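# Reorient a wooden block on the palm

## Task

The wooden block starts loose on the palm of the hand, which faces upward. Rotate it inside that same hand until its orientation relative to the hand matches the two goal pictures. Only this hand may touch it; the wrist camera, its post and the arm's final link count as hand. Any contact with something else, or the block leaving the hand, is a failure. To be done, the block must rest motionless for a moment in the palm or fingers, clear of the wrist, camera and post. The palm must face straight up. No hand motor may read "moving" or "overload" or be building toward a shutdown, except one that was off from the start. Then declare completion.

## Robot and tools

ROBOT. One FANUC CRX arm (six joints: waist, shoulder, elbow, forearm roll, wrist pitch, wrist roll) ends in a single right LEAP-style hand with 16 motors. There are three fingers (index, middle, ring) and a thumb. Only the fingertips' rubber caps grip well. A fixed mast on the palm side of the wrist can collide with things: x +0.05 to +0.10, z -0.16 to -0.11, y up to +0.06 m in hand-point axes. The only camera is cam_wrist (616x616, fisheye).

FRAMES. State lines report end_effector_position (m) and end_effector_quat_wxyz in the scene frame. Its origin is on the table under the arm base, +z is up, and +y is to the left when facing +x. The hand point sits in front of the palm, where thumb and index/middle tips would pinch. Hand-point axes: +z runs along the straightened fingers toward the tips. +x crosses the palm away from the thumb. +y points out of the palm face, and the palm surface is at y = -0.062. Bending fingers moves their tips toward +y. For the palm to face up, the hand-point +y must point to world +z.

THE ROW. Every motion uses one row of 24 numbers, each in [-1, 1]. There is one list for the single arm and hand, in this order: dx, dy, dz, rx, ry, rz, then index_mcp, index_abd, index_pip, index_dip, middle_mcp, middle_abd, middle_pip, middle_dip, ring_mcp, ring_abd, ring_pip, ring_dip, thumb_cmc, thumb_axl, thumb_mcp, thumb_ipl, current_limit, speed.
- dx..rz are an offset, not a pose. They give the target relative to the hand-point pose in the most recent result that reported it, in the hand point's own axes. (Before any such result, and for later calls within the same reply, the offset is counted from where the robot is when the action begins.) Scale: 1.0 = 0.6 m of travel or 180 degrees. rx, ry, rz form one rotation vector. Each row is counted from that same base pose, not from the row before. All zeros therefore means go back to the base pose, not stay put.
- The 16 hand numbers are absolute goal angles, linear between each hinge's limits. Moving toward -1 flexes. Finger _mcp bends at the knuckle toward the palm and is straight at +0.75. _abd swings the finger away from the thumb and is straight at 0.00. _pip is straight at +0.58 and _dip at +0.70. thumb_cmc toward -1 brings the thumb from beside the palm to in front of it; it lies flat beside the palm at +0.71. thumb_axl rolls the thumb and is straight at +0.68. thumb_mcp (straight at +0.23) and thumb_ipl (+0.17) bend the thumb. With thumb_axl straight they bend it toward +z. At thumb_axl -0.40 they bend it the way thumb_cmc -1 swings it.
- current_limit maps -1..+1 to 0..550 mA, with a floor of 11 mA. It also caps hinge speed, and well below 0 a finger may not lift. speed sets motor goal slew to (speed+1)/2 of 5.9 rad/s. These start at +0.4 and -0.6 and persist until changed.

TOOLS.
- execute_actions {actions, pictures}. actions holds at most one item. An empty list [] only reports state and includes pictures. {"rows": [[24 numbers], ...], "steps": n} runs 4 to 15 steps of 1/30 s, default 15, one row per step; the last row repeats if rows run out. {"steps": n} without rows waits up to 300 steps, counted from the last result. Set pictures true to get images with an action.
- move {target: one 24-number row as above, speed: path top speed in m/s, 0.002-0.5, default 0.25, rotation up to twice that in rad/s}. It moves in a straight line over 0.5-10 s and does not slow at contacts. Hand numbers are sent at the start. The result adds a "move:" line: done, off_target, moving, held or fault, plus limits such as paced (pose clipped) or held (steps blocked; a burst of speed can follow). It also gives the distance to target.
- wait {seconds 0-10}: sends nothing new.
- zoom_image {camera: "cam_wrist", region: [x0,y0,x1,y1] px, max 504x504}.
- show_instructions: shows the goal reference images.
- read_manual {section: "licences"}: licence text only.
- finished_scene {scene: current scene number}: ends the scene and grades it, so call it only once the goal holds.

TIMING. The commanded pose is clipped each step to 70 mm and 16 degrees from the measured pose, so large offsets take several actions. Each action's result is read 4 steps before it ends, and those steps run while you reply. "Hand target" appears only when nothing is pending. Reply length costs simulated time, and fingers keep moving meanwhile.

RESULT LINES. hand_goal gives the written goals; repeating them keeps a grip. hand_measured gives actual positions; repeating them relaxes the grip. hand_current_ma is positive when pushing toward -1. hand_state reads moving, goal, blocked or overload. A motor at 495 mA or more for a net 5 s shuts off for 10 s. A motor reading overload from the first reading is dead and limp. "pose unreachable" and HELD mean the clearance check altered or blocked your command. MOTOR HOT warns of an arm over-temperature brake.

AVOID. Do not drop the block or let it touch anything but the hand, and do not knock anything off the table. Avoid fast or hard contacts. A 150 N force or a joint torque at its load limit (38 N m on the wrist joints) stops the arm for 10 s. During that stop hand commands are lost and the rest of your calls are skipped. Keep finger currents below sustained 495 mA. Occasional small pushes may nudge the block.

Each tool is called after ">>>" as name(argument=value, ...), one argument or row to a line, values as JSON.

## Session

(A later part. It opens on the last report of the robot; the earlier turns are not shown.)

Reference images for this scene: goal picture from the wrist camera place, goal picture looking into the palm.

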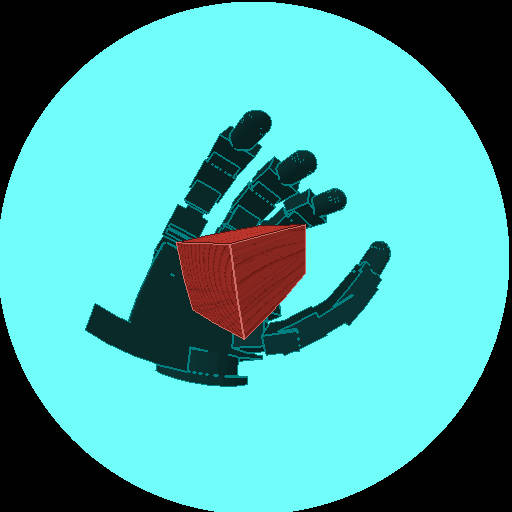

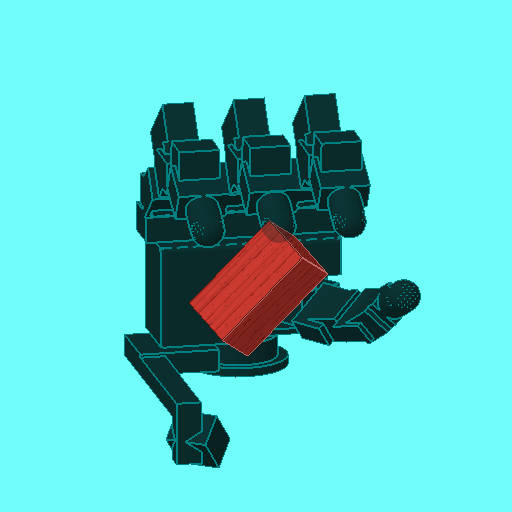

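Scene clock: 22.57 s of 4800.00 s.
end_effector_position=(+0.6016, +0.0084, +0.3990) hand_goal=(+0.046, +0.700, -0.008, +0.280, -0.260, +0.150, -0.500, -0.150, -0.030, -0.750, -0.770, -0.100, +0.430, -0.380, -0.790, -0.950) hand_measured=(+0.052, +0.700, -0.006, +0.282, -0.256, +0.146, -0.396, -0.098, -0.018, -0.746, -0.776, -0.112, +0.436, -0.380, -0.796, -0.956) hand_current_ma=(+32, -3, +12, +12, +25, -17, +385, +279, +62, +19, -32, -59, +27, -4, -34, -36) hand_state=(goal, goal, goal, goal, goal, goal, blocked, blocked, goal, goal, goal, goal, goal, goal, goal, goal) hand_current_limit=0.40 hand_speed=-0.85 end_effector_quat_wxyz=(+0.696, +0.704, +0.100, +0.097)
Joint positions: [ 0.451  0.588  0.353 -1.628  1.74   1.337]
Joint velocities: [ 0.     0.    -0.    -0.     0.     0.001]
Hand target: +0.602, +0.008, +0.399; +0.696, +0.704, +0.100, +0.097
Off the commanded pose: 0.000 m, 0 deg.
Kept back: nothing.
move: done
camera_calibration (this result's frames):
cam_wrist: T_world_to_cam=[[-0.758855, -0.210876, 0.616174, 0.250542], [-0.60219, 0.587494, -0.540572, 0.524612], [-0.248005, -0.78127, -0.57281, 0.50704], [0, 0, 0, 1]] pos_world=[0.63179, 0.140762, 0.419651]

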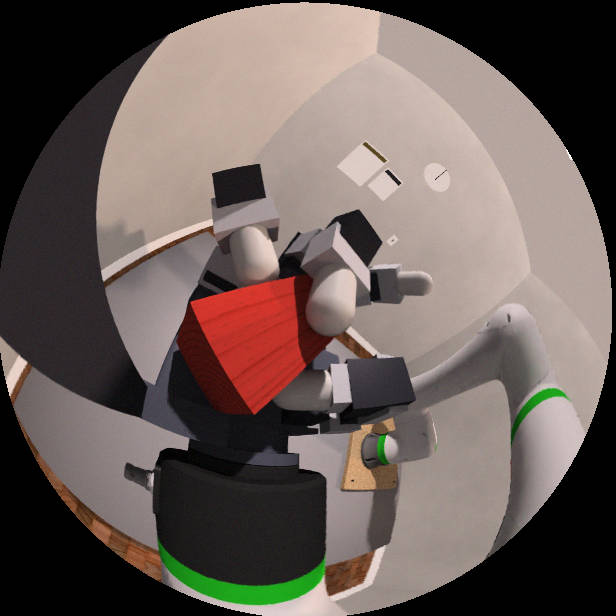

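>>> move(
  target=[0,0,0,0,0,0, 0.046,0.7,-0.008,0.28, 0.45,0.3,-0.30,-0.10, 0.0,-0.2,-0.77,-0.06, 0.429,-0.38,-0.79,-0.95, 0.4,-0.5],
)

>>> move(
  target=[0,0,0,0,0,0, 0.046,0.7,-0.008,0.28, 0.45,0.5,-0.883,-0.246, -0.10,-0.2,-0.77,-0.06, 0.429,-0.38,-0.79,-0.95, 0.4,-0.5],
)

>>> zoom_image(
  camera="cam_wrist",
  region=[140, 130, 470, 450],
)

Scene clock: 24.73 s of 4800.00 s.
end_effector_position=(+0.6016, +0.0084, +0.3990) hand_goal=(+0.046, +0.700, -0.008, +0.280, +0.450, +0.300, -0.300, -0.100, +0.000, -0.200, -0.770, -0.060, +0.430, -0.380, -0.790, -0.950) hand_measured=(+0.052, +0.700, -0.006, +0.282, +0.458, +0.298, -0.302, -0.098, +0.004, -0.204, -0.776, -0.064, +0.436, -0.380, -0.796, -0.956) hand_current_ma=(+32, -3, +12, +12, +39, -10, -12, +11, +24, -19, -29, -21, +27, -4, -34, -35) hand_state=(goal, goal, goal, goal, goal, goal, goal, goal, goal, goal, goal, goal, goal, goal, goal, goal) hand_current_limit=0.40 hand_speed=-0.50 end_effector_quat_wxyz=(+0.696, +0.704, +0.100, +0.097)
Joint positions: [ 0.451  0.588  0.353 -1.628  1.74   1.337]
Joint velocities: [-0. -0.  0. -0.  0. -0.]
Hand target: +0.602, +0.008, +0.399; +0.696, +0.704, +0.100, +0.097
Off the commanded pose: 0.000 m, 0 deg.
Kept back: nothing.
move: done
camera_calibration (this result's frames):
cam_wrist: T_world_to_cam=[[-0.758855, -0.210876, 0.616174, 0.250542], [-0.60219, 0.587494, -0.540572, 0.524612], [-0.248005, -0.78127, -0.57281, 0.50704], [0, 0, 0, 1]] pos_world=[0.63179, 0.140762, 0.419651]

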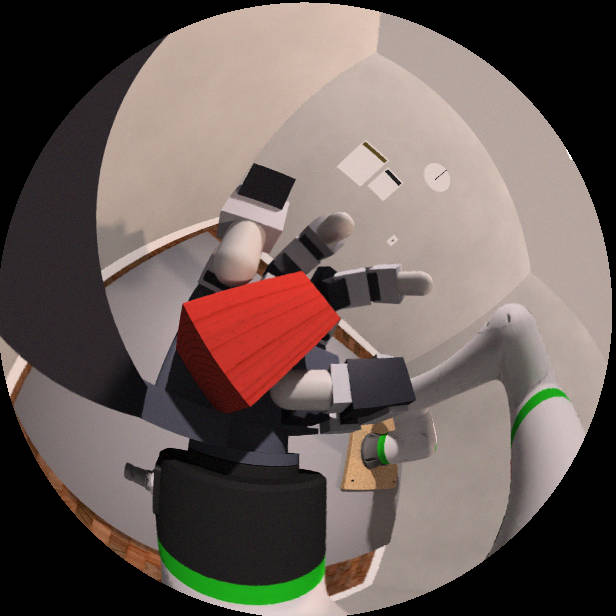

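Scene clock: 25.53 s of 4800.00 s.
end_effector_position=(+0.6016, +0.0084, +0.3990) hand_goal=(+0.046, +0.700, -0.008, +0.280, +0.450, +0.500, -0.882, -0.246, -0.100, -0.200, -0.770, -0.060, +0.430, -0.380, -0.790, -0.950) hand_measured=(+0.052, +0.700, -0.006, +0.282, +0.458, +0.498, -0.880, -0.244, -0.082, -0.204, -0.774, -0.064, +0.436, -0.380, -0.796, -0.956) hand_current_ma=(+32, -3, +12, +12, +40, -12, +6, +11, +94, -18, -22, -20, +27, -4, -34, -35) hand_state=(goal, goal, goal, goal, goal, goal, goal, goal, goal, goal, goal, goal, goal, goal, goal, goal) hand_current_limit=0.40 hand_speed=-0.50 end_effector_quat_wxyz=(+0.696, +0.704, +0.100, +0.097)
Joint positions: [ 0.451  0.588  0.353 -1.628  1.74   1.337]
Joint velocities: [ 0.001 -0.    -0.     0.     0.    -0.001]
Hand target: +0.602, +0.008, +0.399; +0.696, +0.704, +0.100, +0.097
Off the commanded pose: 0.000 m, 0 deg.
Kept back: nothing.
move: done
camera_calibration (this result's frames):
cam_wrist: T_world_to_cam=[[-0.758855, -0.210876, 0.616174, 0.250542], [-0.60219, 0.587494, -0.540572, 0.524612], [-0.248004, -0.78127, -0.57281, 0.50704], [0, 0, 0, 1]] pos_world=[0.63179, 0.140762, 0.419651]

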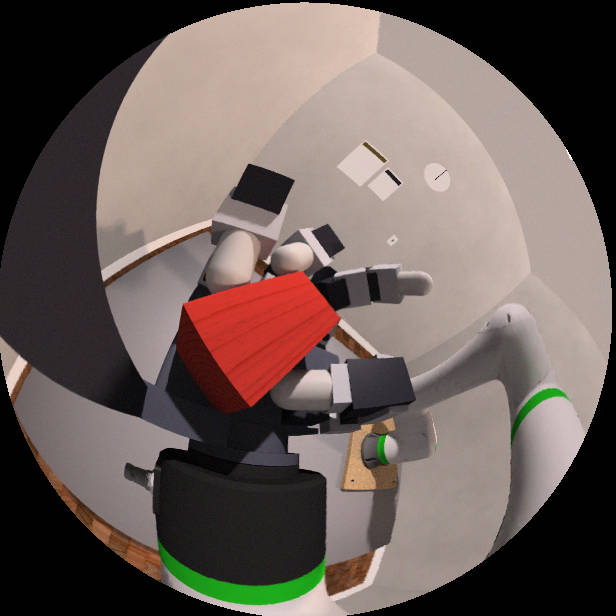

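Region (140, 130, 470, 450) of cam_wrist's 616x616 image, scaled by 1.527, with more detail than that image has; it fills the top 489 rows of this view, and the rest is white.

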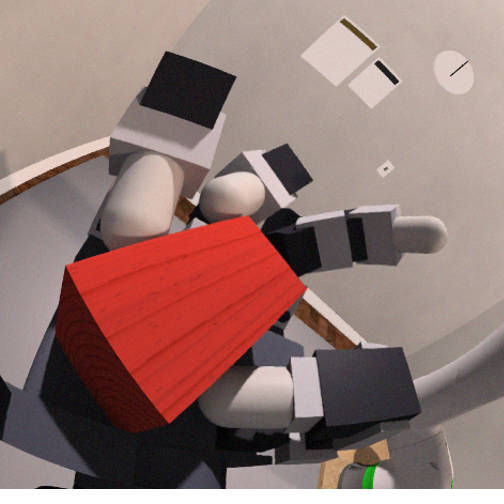

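>>> move(
  target=[0,0,0,0,0,0, 0.046,0.75,-0.008,0.28, 0.22,0.667,-0.883,-0.246, -0.14,-0.2,-0.77,-0.06, 0.429,-0.36,-0.80,-0.95, 0.4,-0.8],
)

>>> zoom_image(
  camera="cam_wrist",
  region=[140, 130, 470, 450],
)

Scene clock: 26.73 s of 4800.00 s.
end_effector_position=(+0.6016, +0.0084, +0.3990) hand_goal=(+0.046, +0.750, -0.008, +0.280, +0.220, +0.668, -0.882, -0.246, -0.140, -0.200, -0.770, -0.060, +0.430, -0.360, -0.800, -0.950) hand_measured=(+0.052, +0.750, -0.006, +0.282, +0.262, +0.668, -0.882, -0.244, -0.102, -0.204, -0.768, -0.062, +0.436, -0.366, -0.800, -0.954) hand_current_ma=(+32, -2, +12, +12, +225, +3, +5, +8, +204, -18, +13, -12, +26, -33, -2, -33) hand_state=(goal, goal, goal, goal, blocked, goal, goal, goal, blocked, goal, goal, goal, goal, goal, goal, goal) hand_current_limit=0.40 hand_speed=-0.80 end_effector_quat_wxyz=(+0.696, +0.704, +0.100, +0.097)
Joint positions: [ 0.451  0.588  0.353 -1.628  1.74   1.337]
Joint velocities: [ 0.001 -0.    -0.    -0.    -0.    -0.001]
Hand target: +0.602, +0.008, +0.399; +0.696, +0.704, +0.100, +0.097
Off the commanded pose: 0.000 m, 0 deg.
Kept back: nothing.
move: done
camera_calibration (this result's frames):
cam_wrist: T_world_to_cam=[[-0.758855, -0.210876, 0.616174, 0.250542], [-0.60219, 0.587494, -0.540573, 0.524612], [-0.248005, -0.78127, -0.57281, 0.50704], [0, 0, 0, 1]] pos_world=[0.63179, 0.140762, 0.419651]

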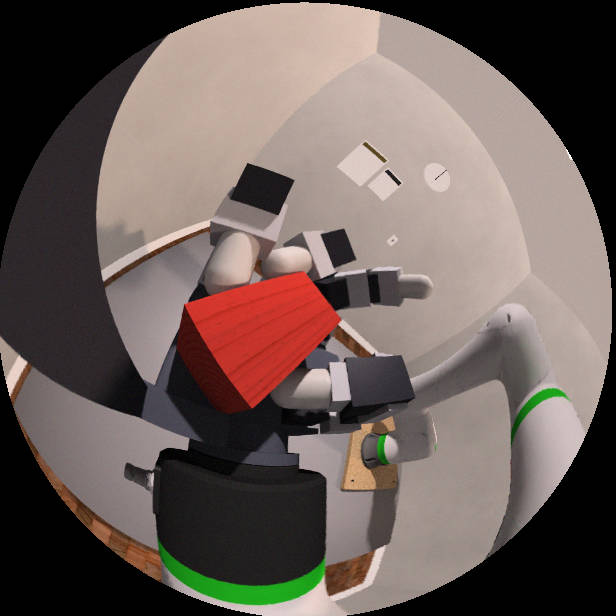

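Region (140, 130, 470, 450) of cam_wrist's 616x616 image, scaled by 1.527, with more detail than that image has; it fills the top 489 rows of this view, and the rest is white.

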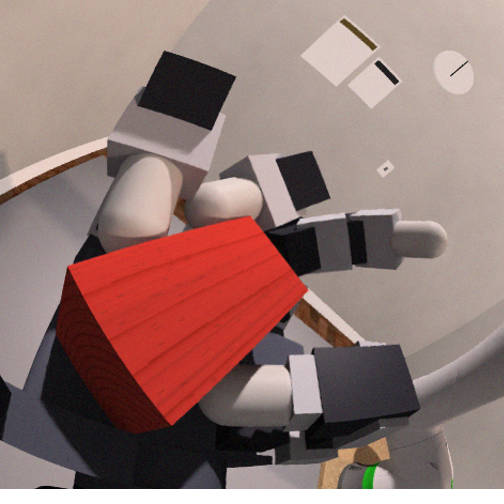

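>>> move(
  target=[0,0,0,0,0,0, 0.046,0.75,-0.008,0.28, 0.16,0.55,-0.74,-0.14, -0.20,-0.3,-0.57,-0.06, 0.429,-0.36,-0.80,-0.95, 0.4,-0.88],
)

>>> zoom_image(
  camera="cam_wrist",
  region=[140, 130, 470, 450],
)

Scene clock: 27.90 s of 4800.00 s.
end_effector_position=(+0.6016, +0.0084, +0.3990) hand_goal=(+0.046, +0.750, -0.008, +0.280, +0.160, +0.550, -0.740, -0.140, -0.200, -0.300, -0.570, -0.060, +0.430, -0.360, -0.800, -0.950) hand_measured=(+0.052, +0.750, -0.006, +0.282, +0.184, +0.556, -0.744, -0.144, -0.194, -0.298, -0.578, -0.062, +0.432, -0.366, -0.804, -0.958) hand_current_ma=(+32, -2, +12, +12, +124, +25, -21, -22, +36, +12, -40, -11, +10, -32, -32, -52) hand_state=(goal, goal, goal, goal, blocked, goal, goal, goal, goal, goal, goal, goal, goal, goal, goal, goal) hand_current_limit=0.40 hand_speed=-0.88 end_effector_quat_wxyz=(+0.696, +0.704, +0.100, +0.097)
Joint positions: [ 0.451  0.588  0.353 -1.628  1.74   1.337]
Joint velocities: [ 0.002 -0.    -0.    -0.    -0.    -0.001]
Hand target: +0.602, +0.008, +0.399; +0.696, +0.704, +0.100, +0.097
Off the commanded pose: 0.000 m, 0 deg.
Kept back: nothing.
move: done
camera_calibration (this result's frames):
cam_wrist: T_world_to_cam=[[-0.758855, -0.210876, 0.616174, 0.250542], [-0.60219, 0.587494, -0.540572, 0.524612], [-0.248005, -0.78127, -0.57281, 0.50704], [0, 0, 0, 1]] pos_world=[0.63179, 0.140762, 0.419651]

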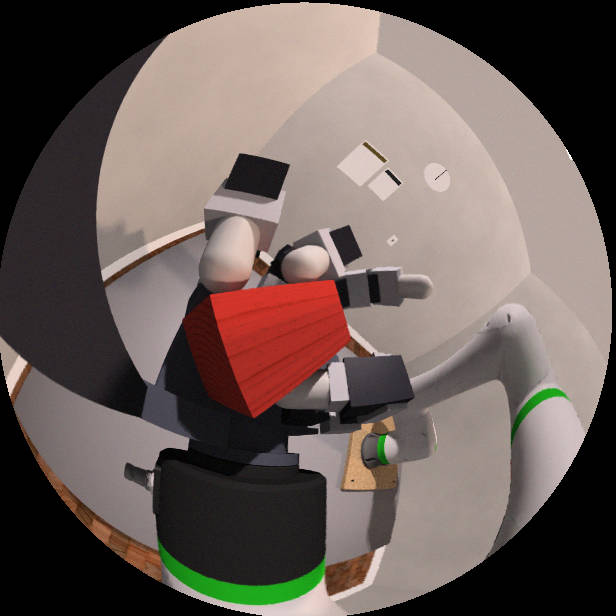

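Region (140, 130, 470, 450) of cam_wrist's 616x616 image, scaled by 1.527, with more detail than that image has; it fills the top 489 rows of this view, and the rest is white.

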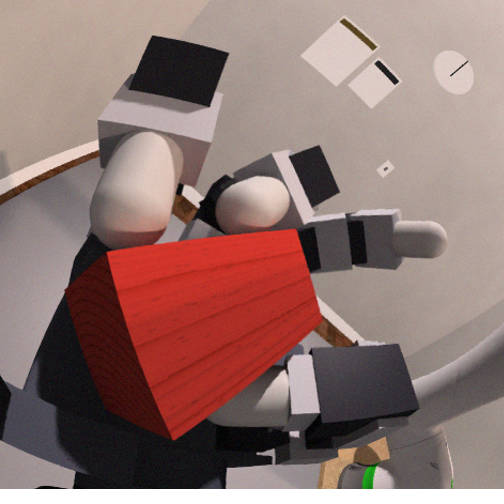

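>>> move(
  target=[0,0,0,0,0,0, 0.046,0.75,-0.008,0.28, 0.06,0.45,-0.67,-0.11, -0.31,-0.3,-0.49,-0.06, 0.429,-0.36,-0.80,-0.95, 0.4,-0.9],
)

>>> zoom_image(
  camera="cam_wrist",
  region=[140, 130, 470, 450],
)

Scene clock: 29.03 s of 4800.00 s.
end_effector_position=(+0.6016, +0.0084, +0.3990) hand_goal=(+0.046, +0.750, -0.008, +0.280, +0.060, +0.450, -0.670, -0.110, -0.310, -0.300, -0.490, -0.060, +0.430, -0.360, -0.800, -0.950) hand_measured=(+0.052, +0.750, -0.006, +0.282, +0.122, +0.466, -0.670, -0.112, -0.278, -0.298, -0.490, -0.062, +0.434, -0.370, -0.806, -0.960) hand_current_ma=(+32, -2, +12, +12, +335, +72, +5, -15, +168, +8, -3, -11, +18, -58, -38, -65) hand_state=(goal, goal, goal, goal, blocked, goal, goal, goal, blocked, goal, goal, goal, goal, goal, goal, goal) hand_current_limit=0.40 hand_speed=-0.90 end_effector_quat_wxyz=(+0.696, +0.704, +0.100, +0.097)
Joint positions: [ 0.451  0.588  0.353 -1.628  1.74   1.337]
Joint velocities: [ 0. -0.  0. -0. -0.  0.]
Hand target: +0.602, +0.008, +0.399; +0.696, +0.704, +0.100, +0.097
Off the commanded pose: 0.000 m, 0 deg.
Kept back: nothing.
move: done
camera_calibration (this result's frames):
cam_wrist: T_world_to_cam=[[-0.758855, -0.210876, 0.616174, 0.250542], [-0.60219, 0.587494, -0.540572, 0.524612], [-0.248004, -0.78127, -0.57281, 0.50704], [0, 0, 0, 1]] pos_world=[0.63179, 0.140762, 0.419651]

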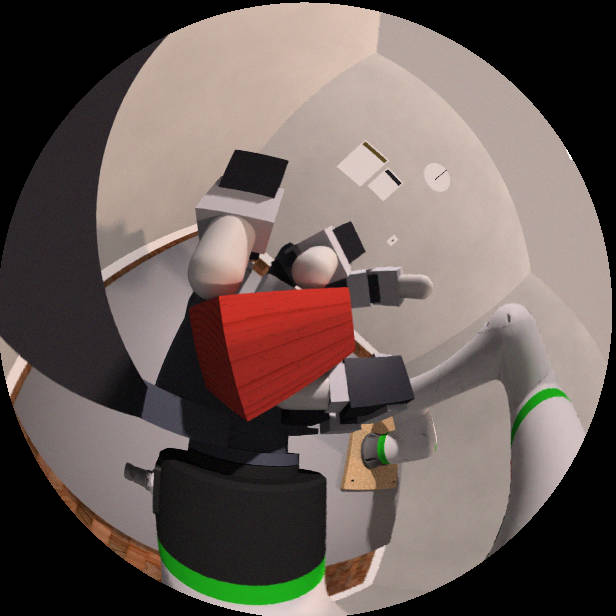

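Region (140, 130, 470, 450) of cam_wrist's 616x616 image, scaled by 1.527, with more detail than that image has; it fills the top 489 rows of this view, and the rest is white.

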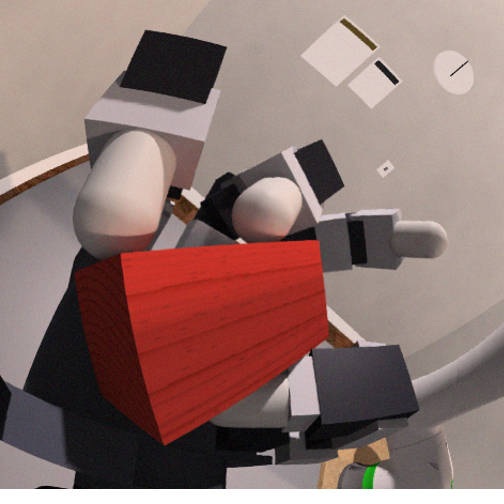

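>>> move(
  target=[0,0,0,0,0,0, 0.046,0.75,-0.008,0.28, 0.15,0.45,-0.62,-0.11, -0.40,-0.3,-0.44,-0.06, 0.429,-0.36,-0.80,-0.95, 0.4,-0.9],
)

>>> zoom_image(
  camera="cam_wrist",
  region=[140, 130, 470, 450],
)

Scene clock: 30.37 s of 4800.00 s.
end_effector_position=(+0.6016, +0.0084, +0.3990) hand_goal=(+0.046, +0.750, -0.008, +0.280, +0.150, +0.450, -0.620, -0.110, -0.400, -0.300, -0.440, -0.060, +0.430, -0.360, -0.800, -0.950) hand_measured=(+0.052, +0.750, -0.006, +0.282, +0.154, +0.458, -0.628, -0.112, -0.356, -0.298, -0.428, -0.056, +0.436, -0.366, -0.806, -0.960) hand_current_ma=(+32, -2, +12, +12, +25, +34, -50, -15, +231, +5, +61, +24, +31, -40, -38, -70) hand_state=(goal, goal, goal, goal, goal, goal, goal, goal, blocked, goal, goal, goal, goal, goal, goal, goal) hand_current_limit=0.40 hand_speed=-0.90 end_effector_quat_wxyz=(+0.696, +0.704, +0.100, +0.097)
Joint positions: [ 0.451  0.588  0.353 -1.628  1.74   1.337]
Joint velocities: [-0.  0. -0. -0. -0. -0.]
Hand target: +0.602, +0.008, +0.399; +0.696, +0.704, +0.100, +0.097
Off the commanded pose: 0.000 m, 0 deg.
Kept back: nothing.
move: done
camera_calibration (this result's frames):
cam_wrist: T_world_to_cam=[[-0.758855, -0.210876, 0.616174, 0.250542], [-0.60219, 0.587494, -0.540572, 0.524612], [-0.248005, -0.78127, -0.57281, 0.50704], [0, 0, 0, 1]] pos_world=[0.63179, 0.140762, 0.419651]

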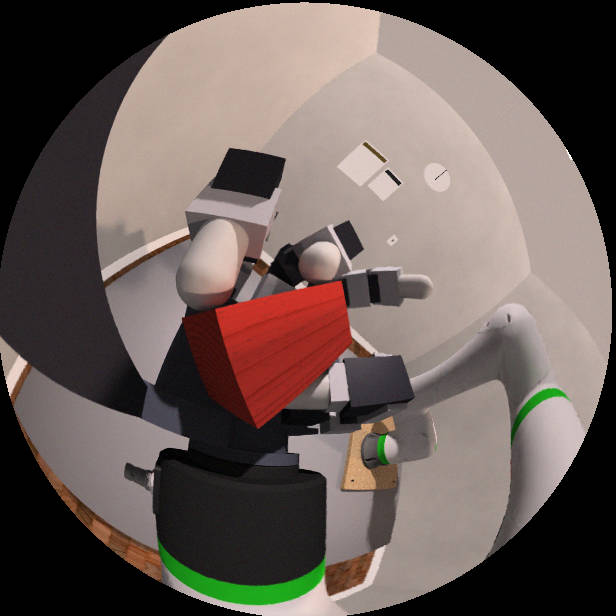

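Region (140, 130, 470, 450) of cam_wrist's 616x616 image, scaled by 1.527, with more detail than that image has; it fills the top 489 rows of this view, and the rest is white.

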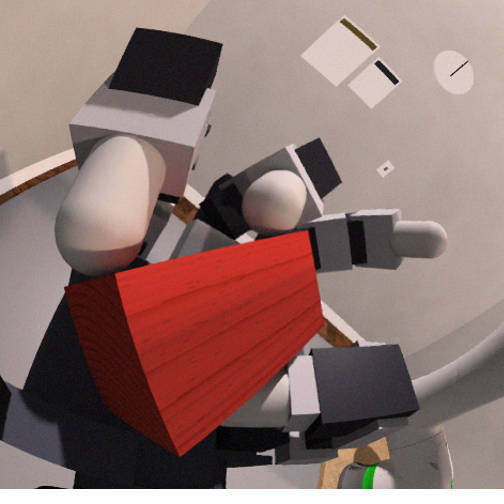

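>>> move(
  target=[0,0,0,0,0,0, 0.046,0.75,-0.008,0.28, 0.09,0.30,-0.58,-0.11, -0.42,-0.3,-0.39,-0.06, 0.429,-0.36,-0.80,-0.95, 0.4,-0.9],
)

>>> zoom_image(
  camera="cam_wrist",
  region=[140, 130, 470, 450],
)

Scene clock: 31.63 s of 4800.00 s.
end_effector_position=(+0.6016, +0.0084, +0.3990) hand_goal=(+0.046, +0.750, -0.008, +0.280, +0.090, +0.300, -0.580, -0.110, -0.420, -0.300, -0.390, -0.060, +0.430, -0.360, -0.800, -0.950) hand_measured=(+0.052, +0.750, -0.006, +0.282, +0.120, +0.318, -0.582, -0.112, -0.386, -0.298, -0.384, -0.056, +0.436, -0.366, -0.806, -0.960) hand_current_ma=(+32, -2, +12, +12, +157, +78, -6, -7, +185, +5, +33, +21, +29, -40, -40, -74) hand_state=(goal, goal, goal, goal, blocked, goal, goal, goal, blocked, goal, goal, goal, goal, goal, goal, goal) hand_current_limit=0.40 hand_speed=-0.90 end_effector_quat_wxyz=(+0.696, +0.704, +0.100, +0.097)
Joint positions: [ 0.451  0.588  0.353 -1.628  1.74   1.337]
Joint velocities: [0.    0.    0.001 0.    0.    0.001]
Hand target: +0.602, +0.008, +0.399; +0.696, +0.704, +0.100, +0.097
Off the commanded pose: 0.000 m, 0 deg.
Kept back: nothing.
move: done
camera_calibration (this result's frames):
cam_wrist: T_world_to_cam=[[-0.758855, -0.210876, 0.616174, 0.250542], [-0.60219, 0.587494, -0.540572, 0.524612], [-0.248005, -0.78127, -0.57281, 0.50704], [0, 0, 0, 1]] pos_world=[0.63179, 0.140762, 0.419651]

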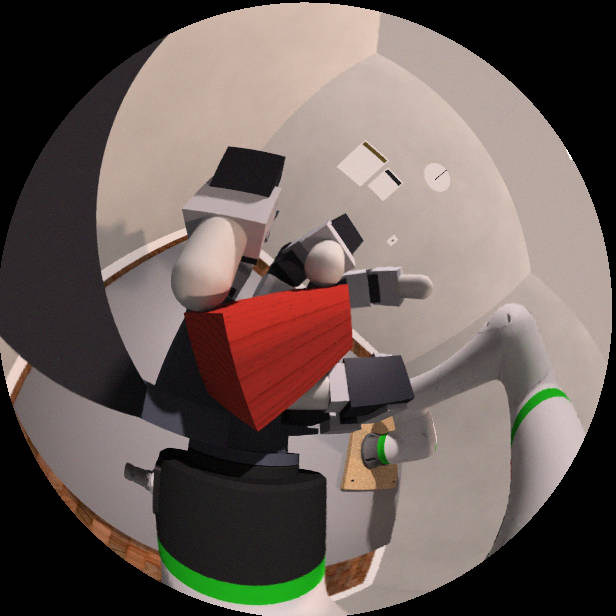

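Region (140, 130, 470, 450) of cam_wrist's 616x616 image, scaled by 1.527, with more detail than that image has; it fills the top 489 rows of this view, and the rest is white.

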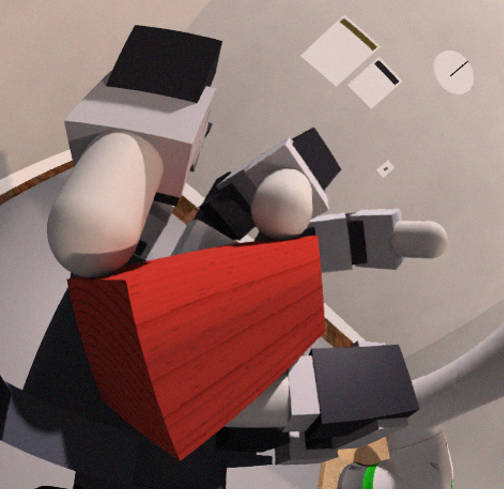

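>>> execute_actions(
  actions=[],
)

>>> show_instructions(
)

Scene clock: 32.03 s of 4800.00 s.
end_effector_position=(+0.6016, +0.0084, +0.3990) hand_goal=(+0.046, +0.750, -0.008, +0.280, +0.090, +0.300, -0.580, -0.110, -0.420, -0.300, -0.390, -0.060, +0.430, -0.360, -0.800, -0.950) hand_measured=(+0.052, +0.750, -0.006, +0.282, +0.120, +0.318, -0.582, -0.112, -0.386, -0.298, -0.384, -0.056, +0.436, -0.366, -0.806, -0.960) hand_current_ma=(+32, -2, +12, +12, +157, +78, -6, -7, +185, +5, +33, +21, +29, -40, -40, -74) hand_state=(goal, goal, goal, goal, blocked, goal, goal, goal, blocked, goal, goal, goal, goal, goal, goal, goal) hand_current_limit=0.40 hand_speed=-0.90 end_effector_quat_wxyz=(+0.696, +0.704, +0.100, +0.097)
Joint positions: [ 0.451  0.588  0.353 -1.628  1.74   1.337]
Joint velocities: [ 0.    -0.    -0.    -0.    -0.    -0.002]
Hand target: +0.602, +0.008, +0.399; +0.696, +0.704, +0.100, +0.097
Off the commanded pose: 0.000 m, 0 deg.
Kept back: nothing.
Steps of this call (steps 1 to 12: nothing new was sent). Readings (end_effector_position | what the end effector reports):
1: (+0.6016, +0.0084, +0.3990) | hand_goal=(+0.046, +0.750, -0.008, +0.280, +0.090, +0.300, -0.580, -0.110, -0.420, -0.300, -0.390, -0.060, +0.430, -0.360, -0.800, -0.950) hand_measured=(+0.052, +0.750, -0.006, +0.282, +0.120, +0.318, -0.582, -0.112, -0.386, -0.298, -0.384, -0.056, +0.436, -0.366, -0.806, -0.960) hand_current_ma=(+32, -2, +12, +12, +157, +78, -6, -7, +185, +5, +33, +21, +29, -40, -40, -74) hand_state=(goal, goal, goal, goal, blocked, goal, goal, goal, blocked, goal, goal, goal, goal, goal, goal, goal) hand_current_limit=0.40 hand_speed=-0.90
2: (+0.6016, +0.0084, +0.3990) | hand_goal=(+0.046, +0.750, -0.008, +0.280, +0.090, +0.300, -0.580, -0.110, -0.420, -0.300, -0.390, -0.060, +0.430, -0.360, -0.800, -0.950) hand_measured=(+0.052, +0.750, -0.006, +0.282, +0.120, +0.318, -0.582, -0.112, -0.386, -0.298, -0.384, -0.056, +0.436, -0.366, -0.806, -0.960) hand_current_ma=(+32, -2, +12, +12, +157, +78, -6, -7, +185, +5, +33, +21, +29, -40, -40, -74) hand_state=(goal, goal, goal, goal, blocked, goal, goal, goal, blocked, goal, goal, goal, goal, goal, goal, goal) hand_current_limit=0.40 hand_speed=-0.90
4: (+0.6016, +0.0084, +0.3990) | hand_goal=(+0.046, +0.750, -0.008, +0.280, +0.090, +0.300, -0.580, -0.110, -0.420, -0.300, -0.390, -0.060, +0.430, -0.360, -0.800, -0.950) hand_measured=(+0.052, +0.750, -0.006, +0.282, +0.120, +0.318, -0.582, -0.112, -0.386, -0.298, -0.384, -0.056, +0.436, -0.366, -0.806, -0.960) hand_current_ma=(+32, -2, +12, +12, +157, +78, -6, -7, +185, +5, +33, +21, +29, -40, -40, -74) hand_state=(goal, goal, goal, goal, blocked, goal, goal, goal, blocked, goal, goal, goal, goal, goal, goal, goal) hand_current_limit=0.40 hand_speed=-0.90
8: (+0.6016, +0.0084, +0.3990) | hand_goal=(+0.046, +0.750, -0.008, +0.280, +0.090, +0.300, -0.580, -0.110, -0.420, -0.300, -0.390, -0.060, +0.430, -0.360, -0.800, -0.950) hand_measured=(+0.052, +0.750, -0.006, +0.282, +0.120, +0.318, -0.582, -0.112, -0.386, -0.298, -0.384, -0.056, +0.436, -0.366, -0.806, -0.960) hand_current_ma=(+32, -2, +12, +12, +157, +78, -6, -7, +185, +5, +33, +21, +29, -40, -40, -74) hand_state=(goal, goal, goal, goal, blocked, goal, goal, goal, blocked, goal, goal, goal, goal, goal, goal, goal) hand_current_limit=0.40 hand_speed=-0.90
12: the state above
camera_calibration (this result's frames):
cam_wrist: T_world_to_cam=[[-0.758855, -0.210876, 0.616174, 0.250542], [-0.60219, 0.587494, -0.540572, 0.524612], [-0.248005, -0.78127, -0.57281, 0.50704], [0, 0, 0, 1]] pos_world=[0.63179, 0.140762, 0.419651]

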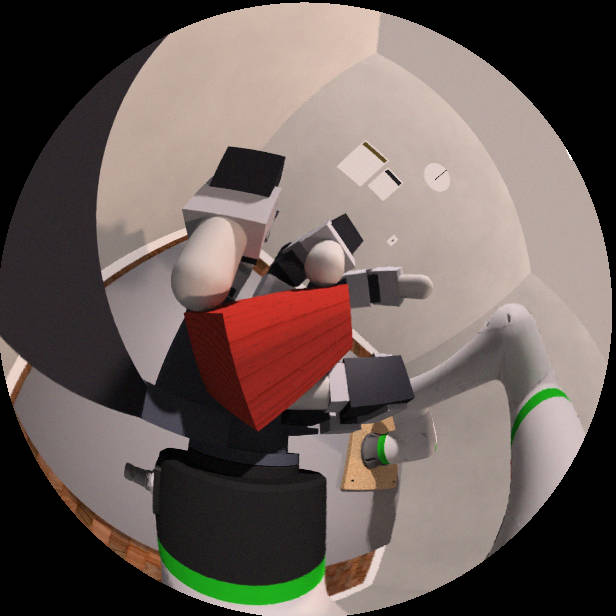

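Reference images for this scene: goal picture from the wrist camera place, goal picture looking into the palm.

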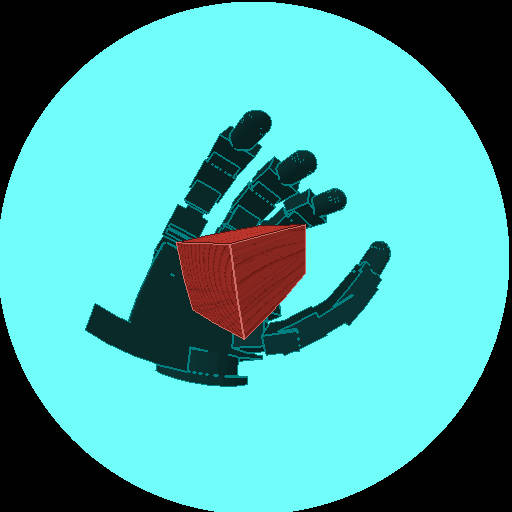

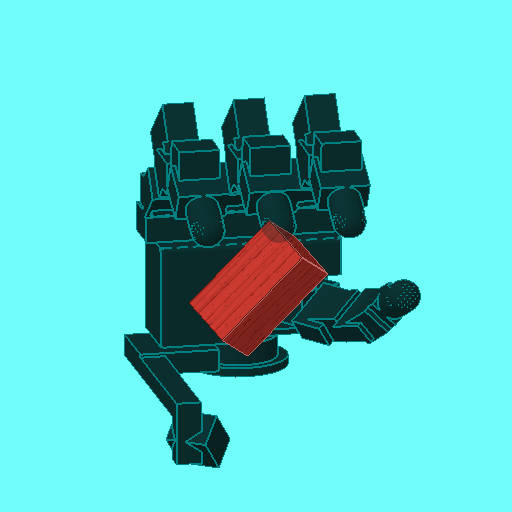

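>>> zoom_image(
  camera="cam_wrist",
  region=[140, 200, 440, 480],
)

Region (140, 200, 440, 480) of cam_wrist's 616x616 image, scaled by 1.680, with more detail than that image has; it fills the top 470 rows of this view, and the rest is white.

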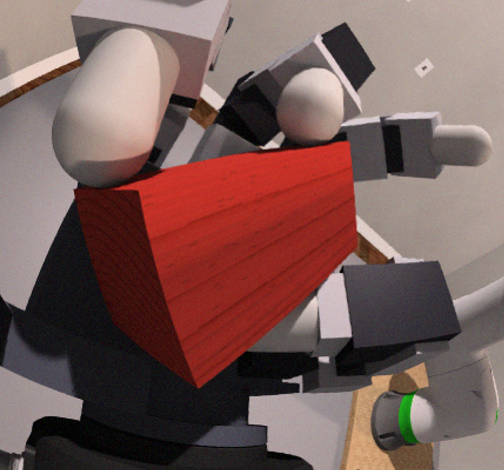

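>>> execute_actions(
  actions=[
    {"rows": [[0,0,0,0,0,0, 0.046,0.75,-0.008,0.28, 0.07,0.30,-0.58,-0.11, -0.45,-0.3,-0.38,-0.06, 0.429,-0.36,-0.80,-0.95, 0.4,-0.9]], "steps": 15},
  ],
)

>>> wait(
  seconds=0.4,
)

>>> zoom_image(
  camera="cam_wrist",
  region=[140, 200, 440, 480],
)

Scene clock: 35.80 s of 4800.00 s.
end_effector_position=(+0.6016, +0.0084, +0.3990) hand_goal=(+0.046, +0.750, -0.008, +0.280, +0.070, +0.300, -0.580, -0.110, -0.450, -0.300, -0.380, -0.060, +0.430, -0.360, -0.800, -0.950) hand_measured=(+0.052, +0.750, -0.006, +0.282, +0.116, +0.316, -0.580, -0.110, -0.392, -0.298, -0.374, -0.058, +0.436, -0.368, -0.806, -0.962) hand_current_ma=(+32, -2, +12, +12, +242, +71, +3, -3, +307, +5, +30, +15, +31, -46, -40, -76) hand_state=(goal, goal, goal, goal, blocked, goal, goal, goal, blocked, goal, goal, goal, goal, goal, goal, goal) hand_current_limit=0.40 hand_speed=-0.90 end_effector_quat_wxyz=(+0.696, +0.704, +0.100, +0.097)
Joint positions: [ 0.451  0.588  0.353 -1.628  1.74   1.337]
Joint velocities: [-0.002  0.     0.     0.    -0.    -0.   ]
Steps of this call (steps 1 to 90: nothing new was sent; then 0.40 s passed at rest; steps 91 to 101: the first 11 steps of this action). Readings (end_effector_position | what the end effector reports):
91: (+0.6016, +0.0084, +0.3990) | hand_goal=(+0.046, +0.750, -0.008, +0.280, +0.070, +0.300, -0.580, -0.110, -0.450, -0.300, -0.380, -0.060, +0.430, -0.360, -0.800, -0.950) hand_measured=(+0.052, +0.750, -0.006, +0.282, +0.120, +0.318, -0.582, -0.112, -0.386, -0.298, -0.384, -0.056, +0.436, -0.366, -0.806, -0.960) hand_current_ma=(+32, -2, +12, +12, +157, +78, -6, -7, +185, +5, +33, +21, +29, -40, -40, -74) hand_state=(goal, goal, goal, goal, moving, goal, goal, goal, moving, goal, moving, goal, goal, goal, goal, goal) hand_current_limit=0.40 hand_speed=-0.90
92: (+0.6016, +0.0084, +0.3990) | hand_goal=(+0.046, +0.750, -0.008, +0.280, +0.070, +0.300, -0.580, -0.110, -0.450, -0.300, -0.380, -0.060, +0.430, -0.360, -0.800, -0.950) hand_measured=(+0.052, +0.750, -0.006, +0.282, +0.118, +0.318, -0.582, -0.112, -0.386, -0.298, -0.382, -0.056, +0.436, -0.366, -0.806, -0.960) hand_current_ma=(+32, -2, +12, +12, +190, +76, -6, -7, +234, +5, +14, +16, +29, -40, -40, -74) hand_state=(goal, goal, goal, goal, moving, goal, goal, goal, moving, goal, moving, goal, goal, goal, goal, goal) hand_current_limit=0.40 hand_speed=-0.90
94: (+0.6016, +0.0084, +0.3990) | hand_goal=(+0.046, +0.750, -0.008, +0.280, +0.070, +0.300, -0.580, -0.110, -0.450, -0.300, -0.380, -0.060, +0.430, -0.360, -0.800, -0.950) hand_measured=(+0.052, +0.750, -0.006, +0.282, +0.116, +0.316, -0.580, -0.112, -0.390, -0.298, -0.378, -0.058, +0.436, -0.366, -0.806, -0.960) hand_current_ma=(+32, -2, +12, +12, +249, +71, +5, -4, +283, +5, +24, +14, +30, -46, -40, -74) hand_state=(goal, goal, goal, goal, moving, goal, moving, goal, moving, goal, moving, goal, goal, moving, goal, goal) hand_current_limit=0.40 hand_speed=-0.90
98: (+0.6016, +0.0084, +0.3990) | hand_goal=(+0.046, +0.750, -0.008, +0.280, +0.070, +0.300, -0.580, -0.110, -0.450, -0.300, -0.380, -0.060, +0.430, -0.360, -0.800, -0.950) hand_measured=(+0.052, +0.750, -0.006, +0.282, +0.116, +0.316, -0.580, -0.110, -0.392, -0.298, -0.374, -0.058, +0.436, -0.368, -0.806, -0.962) hand_current_ma=(+32, -2, +12, +12, +243, +71, +3, -3, +307, +5, +30, +15, +31, -46, -40, -76) hand_state=(goal, goal, goal, goal, blocked, goal, goal, goal, blocked, goal, goal, goal, goal, goal, goal, goal) hand_current_limit=0.40 hand_speed=-0.90
101: the state above

Scene clock: 36.33 s of 4800.00 s.
end_effector_position=(+0.6016, +0.0084, +0.3990) hand_goal=(+0.046, +0.750, -0.008, +0.280, +0.070, +0.300, -0.580, -0.110, -0.450, -0.300, -0.380, -0.060, +0.430, -0.360, -0.800, -0.950) hand_measured=(+0.052, +0.750, -0.006, +0.282, +0.116, +0.316, -0.580, -0.110, -0.392, -0.298, -0.374, -0.058, +0.436, -0.368, -0.806, -0.962) hand_current_ma=(+32, -2, +12, +12, +242, +71, +3, -3, +307, +5, +30, +15, +31, -46, -40, -76) hand_state=(goal, goal, goal, goal, blocked, goal, goal, goal, blocked, goal, goal, goal, goal, goal, goal, goal) hand_current_limit=0.40 hand_speed=-0.90 end_effector_quat_wxyz=(+0.696, +0.704, +0.100, +0.097)
Joint positions: [ 0.451  0.588  0.353 -1.628  1.74   1.337]
Joint velocities: [-0. -0.  0. -0.  0.  0.]
Hand target: +0.602, +0.008, +0.399; +0.696, +0.704, +0.100, +0.097
Off the commanded pose: 0.000 m, 0 deg.
Kept back: nothing.
Steps of this call (steps 1 to 4: the last 4 steps of your previous action; steps 5 to 16: nothing new was sent). Readings (end_effector_position | what the end effector reports):
1: (+0.6016, +0.0084, +0.3990) | hand_goal=(+0.046, +0.750, -0.008, +0.280, +0.070, +0.300, -0.580, -0.110, -0.450, -0.300, -0.380, -0.060, +0.430, -0.360, -0.800, -0.950) hand_measured=(+0.052, +0.750, -0.006, +0.282, +0.116, +0.316, -0.580, -0.110, -0.392, -0.298, -0.374, -0.058, +0.436, -0.368, -0.806, -0.962) hand_current_ma=(+32, -2, +12, +12, +242, +71, +3, -3, +307, +5, +30, +15, +31, -46, -40, -76) hand_state=(goal, goal, goal, goal, blocked, goal, goal, goal, blocked, goal, goal, goal, goal, goal, goal, goal) hand_current_limit=0.40 hand_speed=-0.90
2: (+0.6016, +0.0084, +0.3990) | hand_goal=(+0.046, +0.750, -0.008, +0.280, +0.070, +0.300, -0.580, -0.110, -0.450, -0.300, -0.380, -0.060, +0.430, -0.360, -0.800, -0.950) hand_measured=(+0.052, +0.750, -0.006, +0.282, +0.116, +0.316, -0.580, -0.110, -0.392, -0.298, -0.374, -0.058, +0.436, -0.368, -0.806, -0.962) hand_current_ma=(+32, -2, +12, +12, +242, +71, +3, -3, +307, +5, +30, +15, +31, -46, -40, -76) hand_state=(goal, goal, goal, goal, blocked, goal, goal, goal, blocked, goal, goal, goal, goal, goal, goal, goal) hand_current_limit=0.40 hand_speed=-0.90
4: (+0.6016, +0.0084, +0.3990) | hand_goal=(+0.046, +0.750, -0.008, +0.280, +0.070, +0.300, -0.580, -0.110, -0.450, -0.300, -0.380, -0.060, +0.430, -0.360, -0.800, -0.950) hand_measured=(+0.052, +0.750, -0.006, +0.282, +0.116, +0.316, -0.580, -0.110, -0.392, -0.298, -0.374, -0.058, +0.436, -0.368, -0.806, -0.962) hand_current_ma=(+32, -2, +12, +12, +242, +71, +3, -3, +307, +5, +30, +15, +31, -46, -40, -76) hand_state=(goal, goal, goal, goal, blocked, goal, goal, goal, blocked, goal, goal, goal, goal, goal, goal, goal) hand_current_limit=0.40 hand_speed=-0.90
8: (+0.6016, +0.0084, +0.3990) | hand_goal=(+0.046, +0.750, -0.008, +0.280, +0.070, +0.300, -0.580, -0.110, -0.450, -0.300, -0.380, -0.060, +0.430, -0.360, -0.800, -0.950) hand_measured=(+0.052, +0.750, -0.006, +0.282, +0.116, +0.316, -0.580, -0.110, -0.392, -0.298, -0.374, -0.058, +0.436, -0.368, -0.806, -0.962) hand_current_ma=(+32, -2, +12, +12, +242, +71, +3, -3, +307, +5, +30, +15, +31, -46, -40, -76) hand_state=(goal, goal, goal, goal, blocked, goal, goal, goal, blocked, goal, goal, goal, goal, goal, goal, goal) hand_current_limit=0.40 hand_speed=-0.90
16: the state above
camera_calibration (this result's frames):
cam_wrist: T_world_to_cam=[[-0.758855, -0.210876, 0.616174, 0.250542], [-0.60219, 0.587494, -0.540572, 0.524612], [-0.248005, -0.78127, -0.57281, 0.50704], [0, 0, 0, 1]] pos_world=[0.63179, 0.140762, 0.419651]

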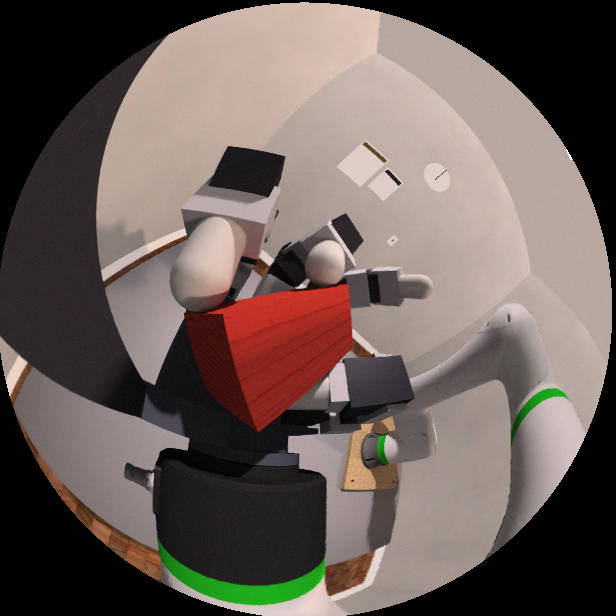

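Region (140, 200, 440, 480) of cam_wrist's 616x616 image, scaled by 1.680, with more detail than that image has; it fills the top 470 rows of this view, and the rest is white.

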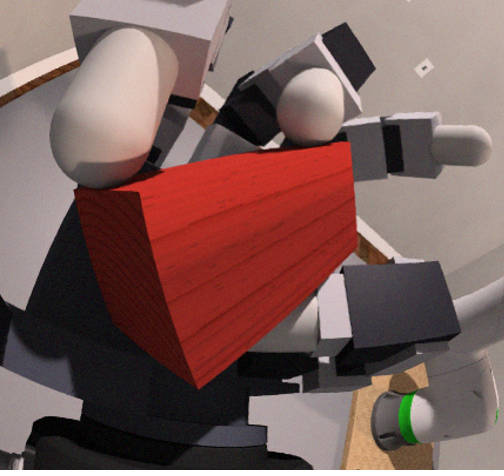

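>>> finished_scene(
  scene=2,
)

The scene is finished: the task was done.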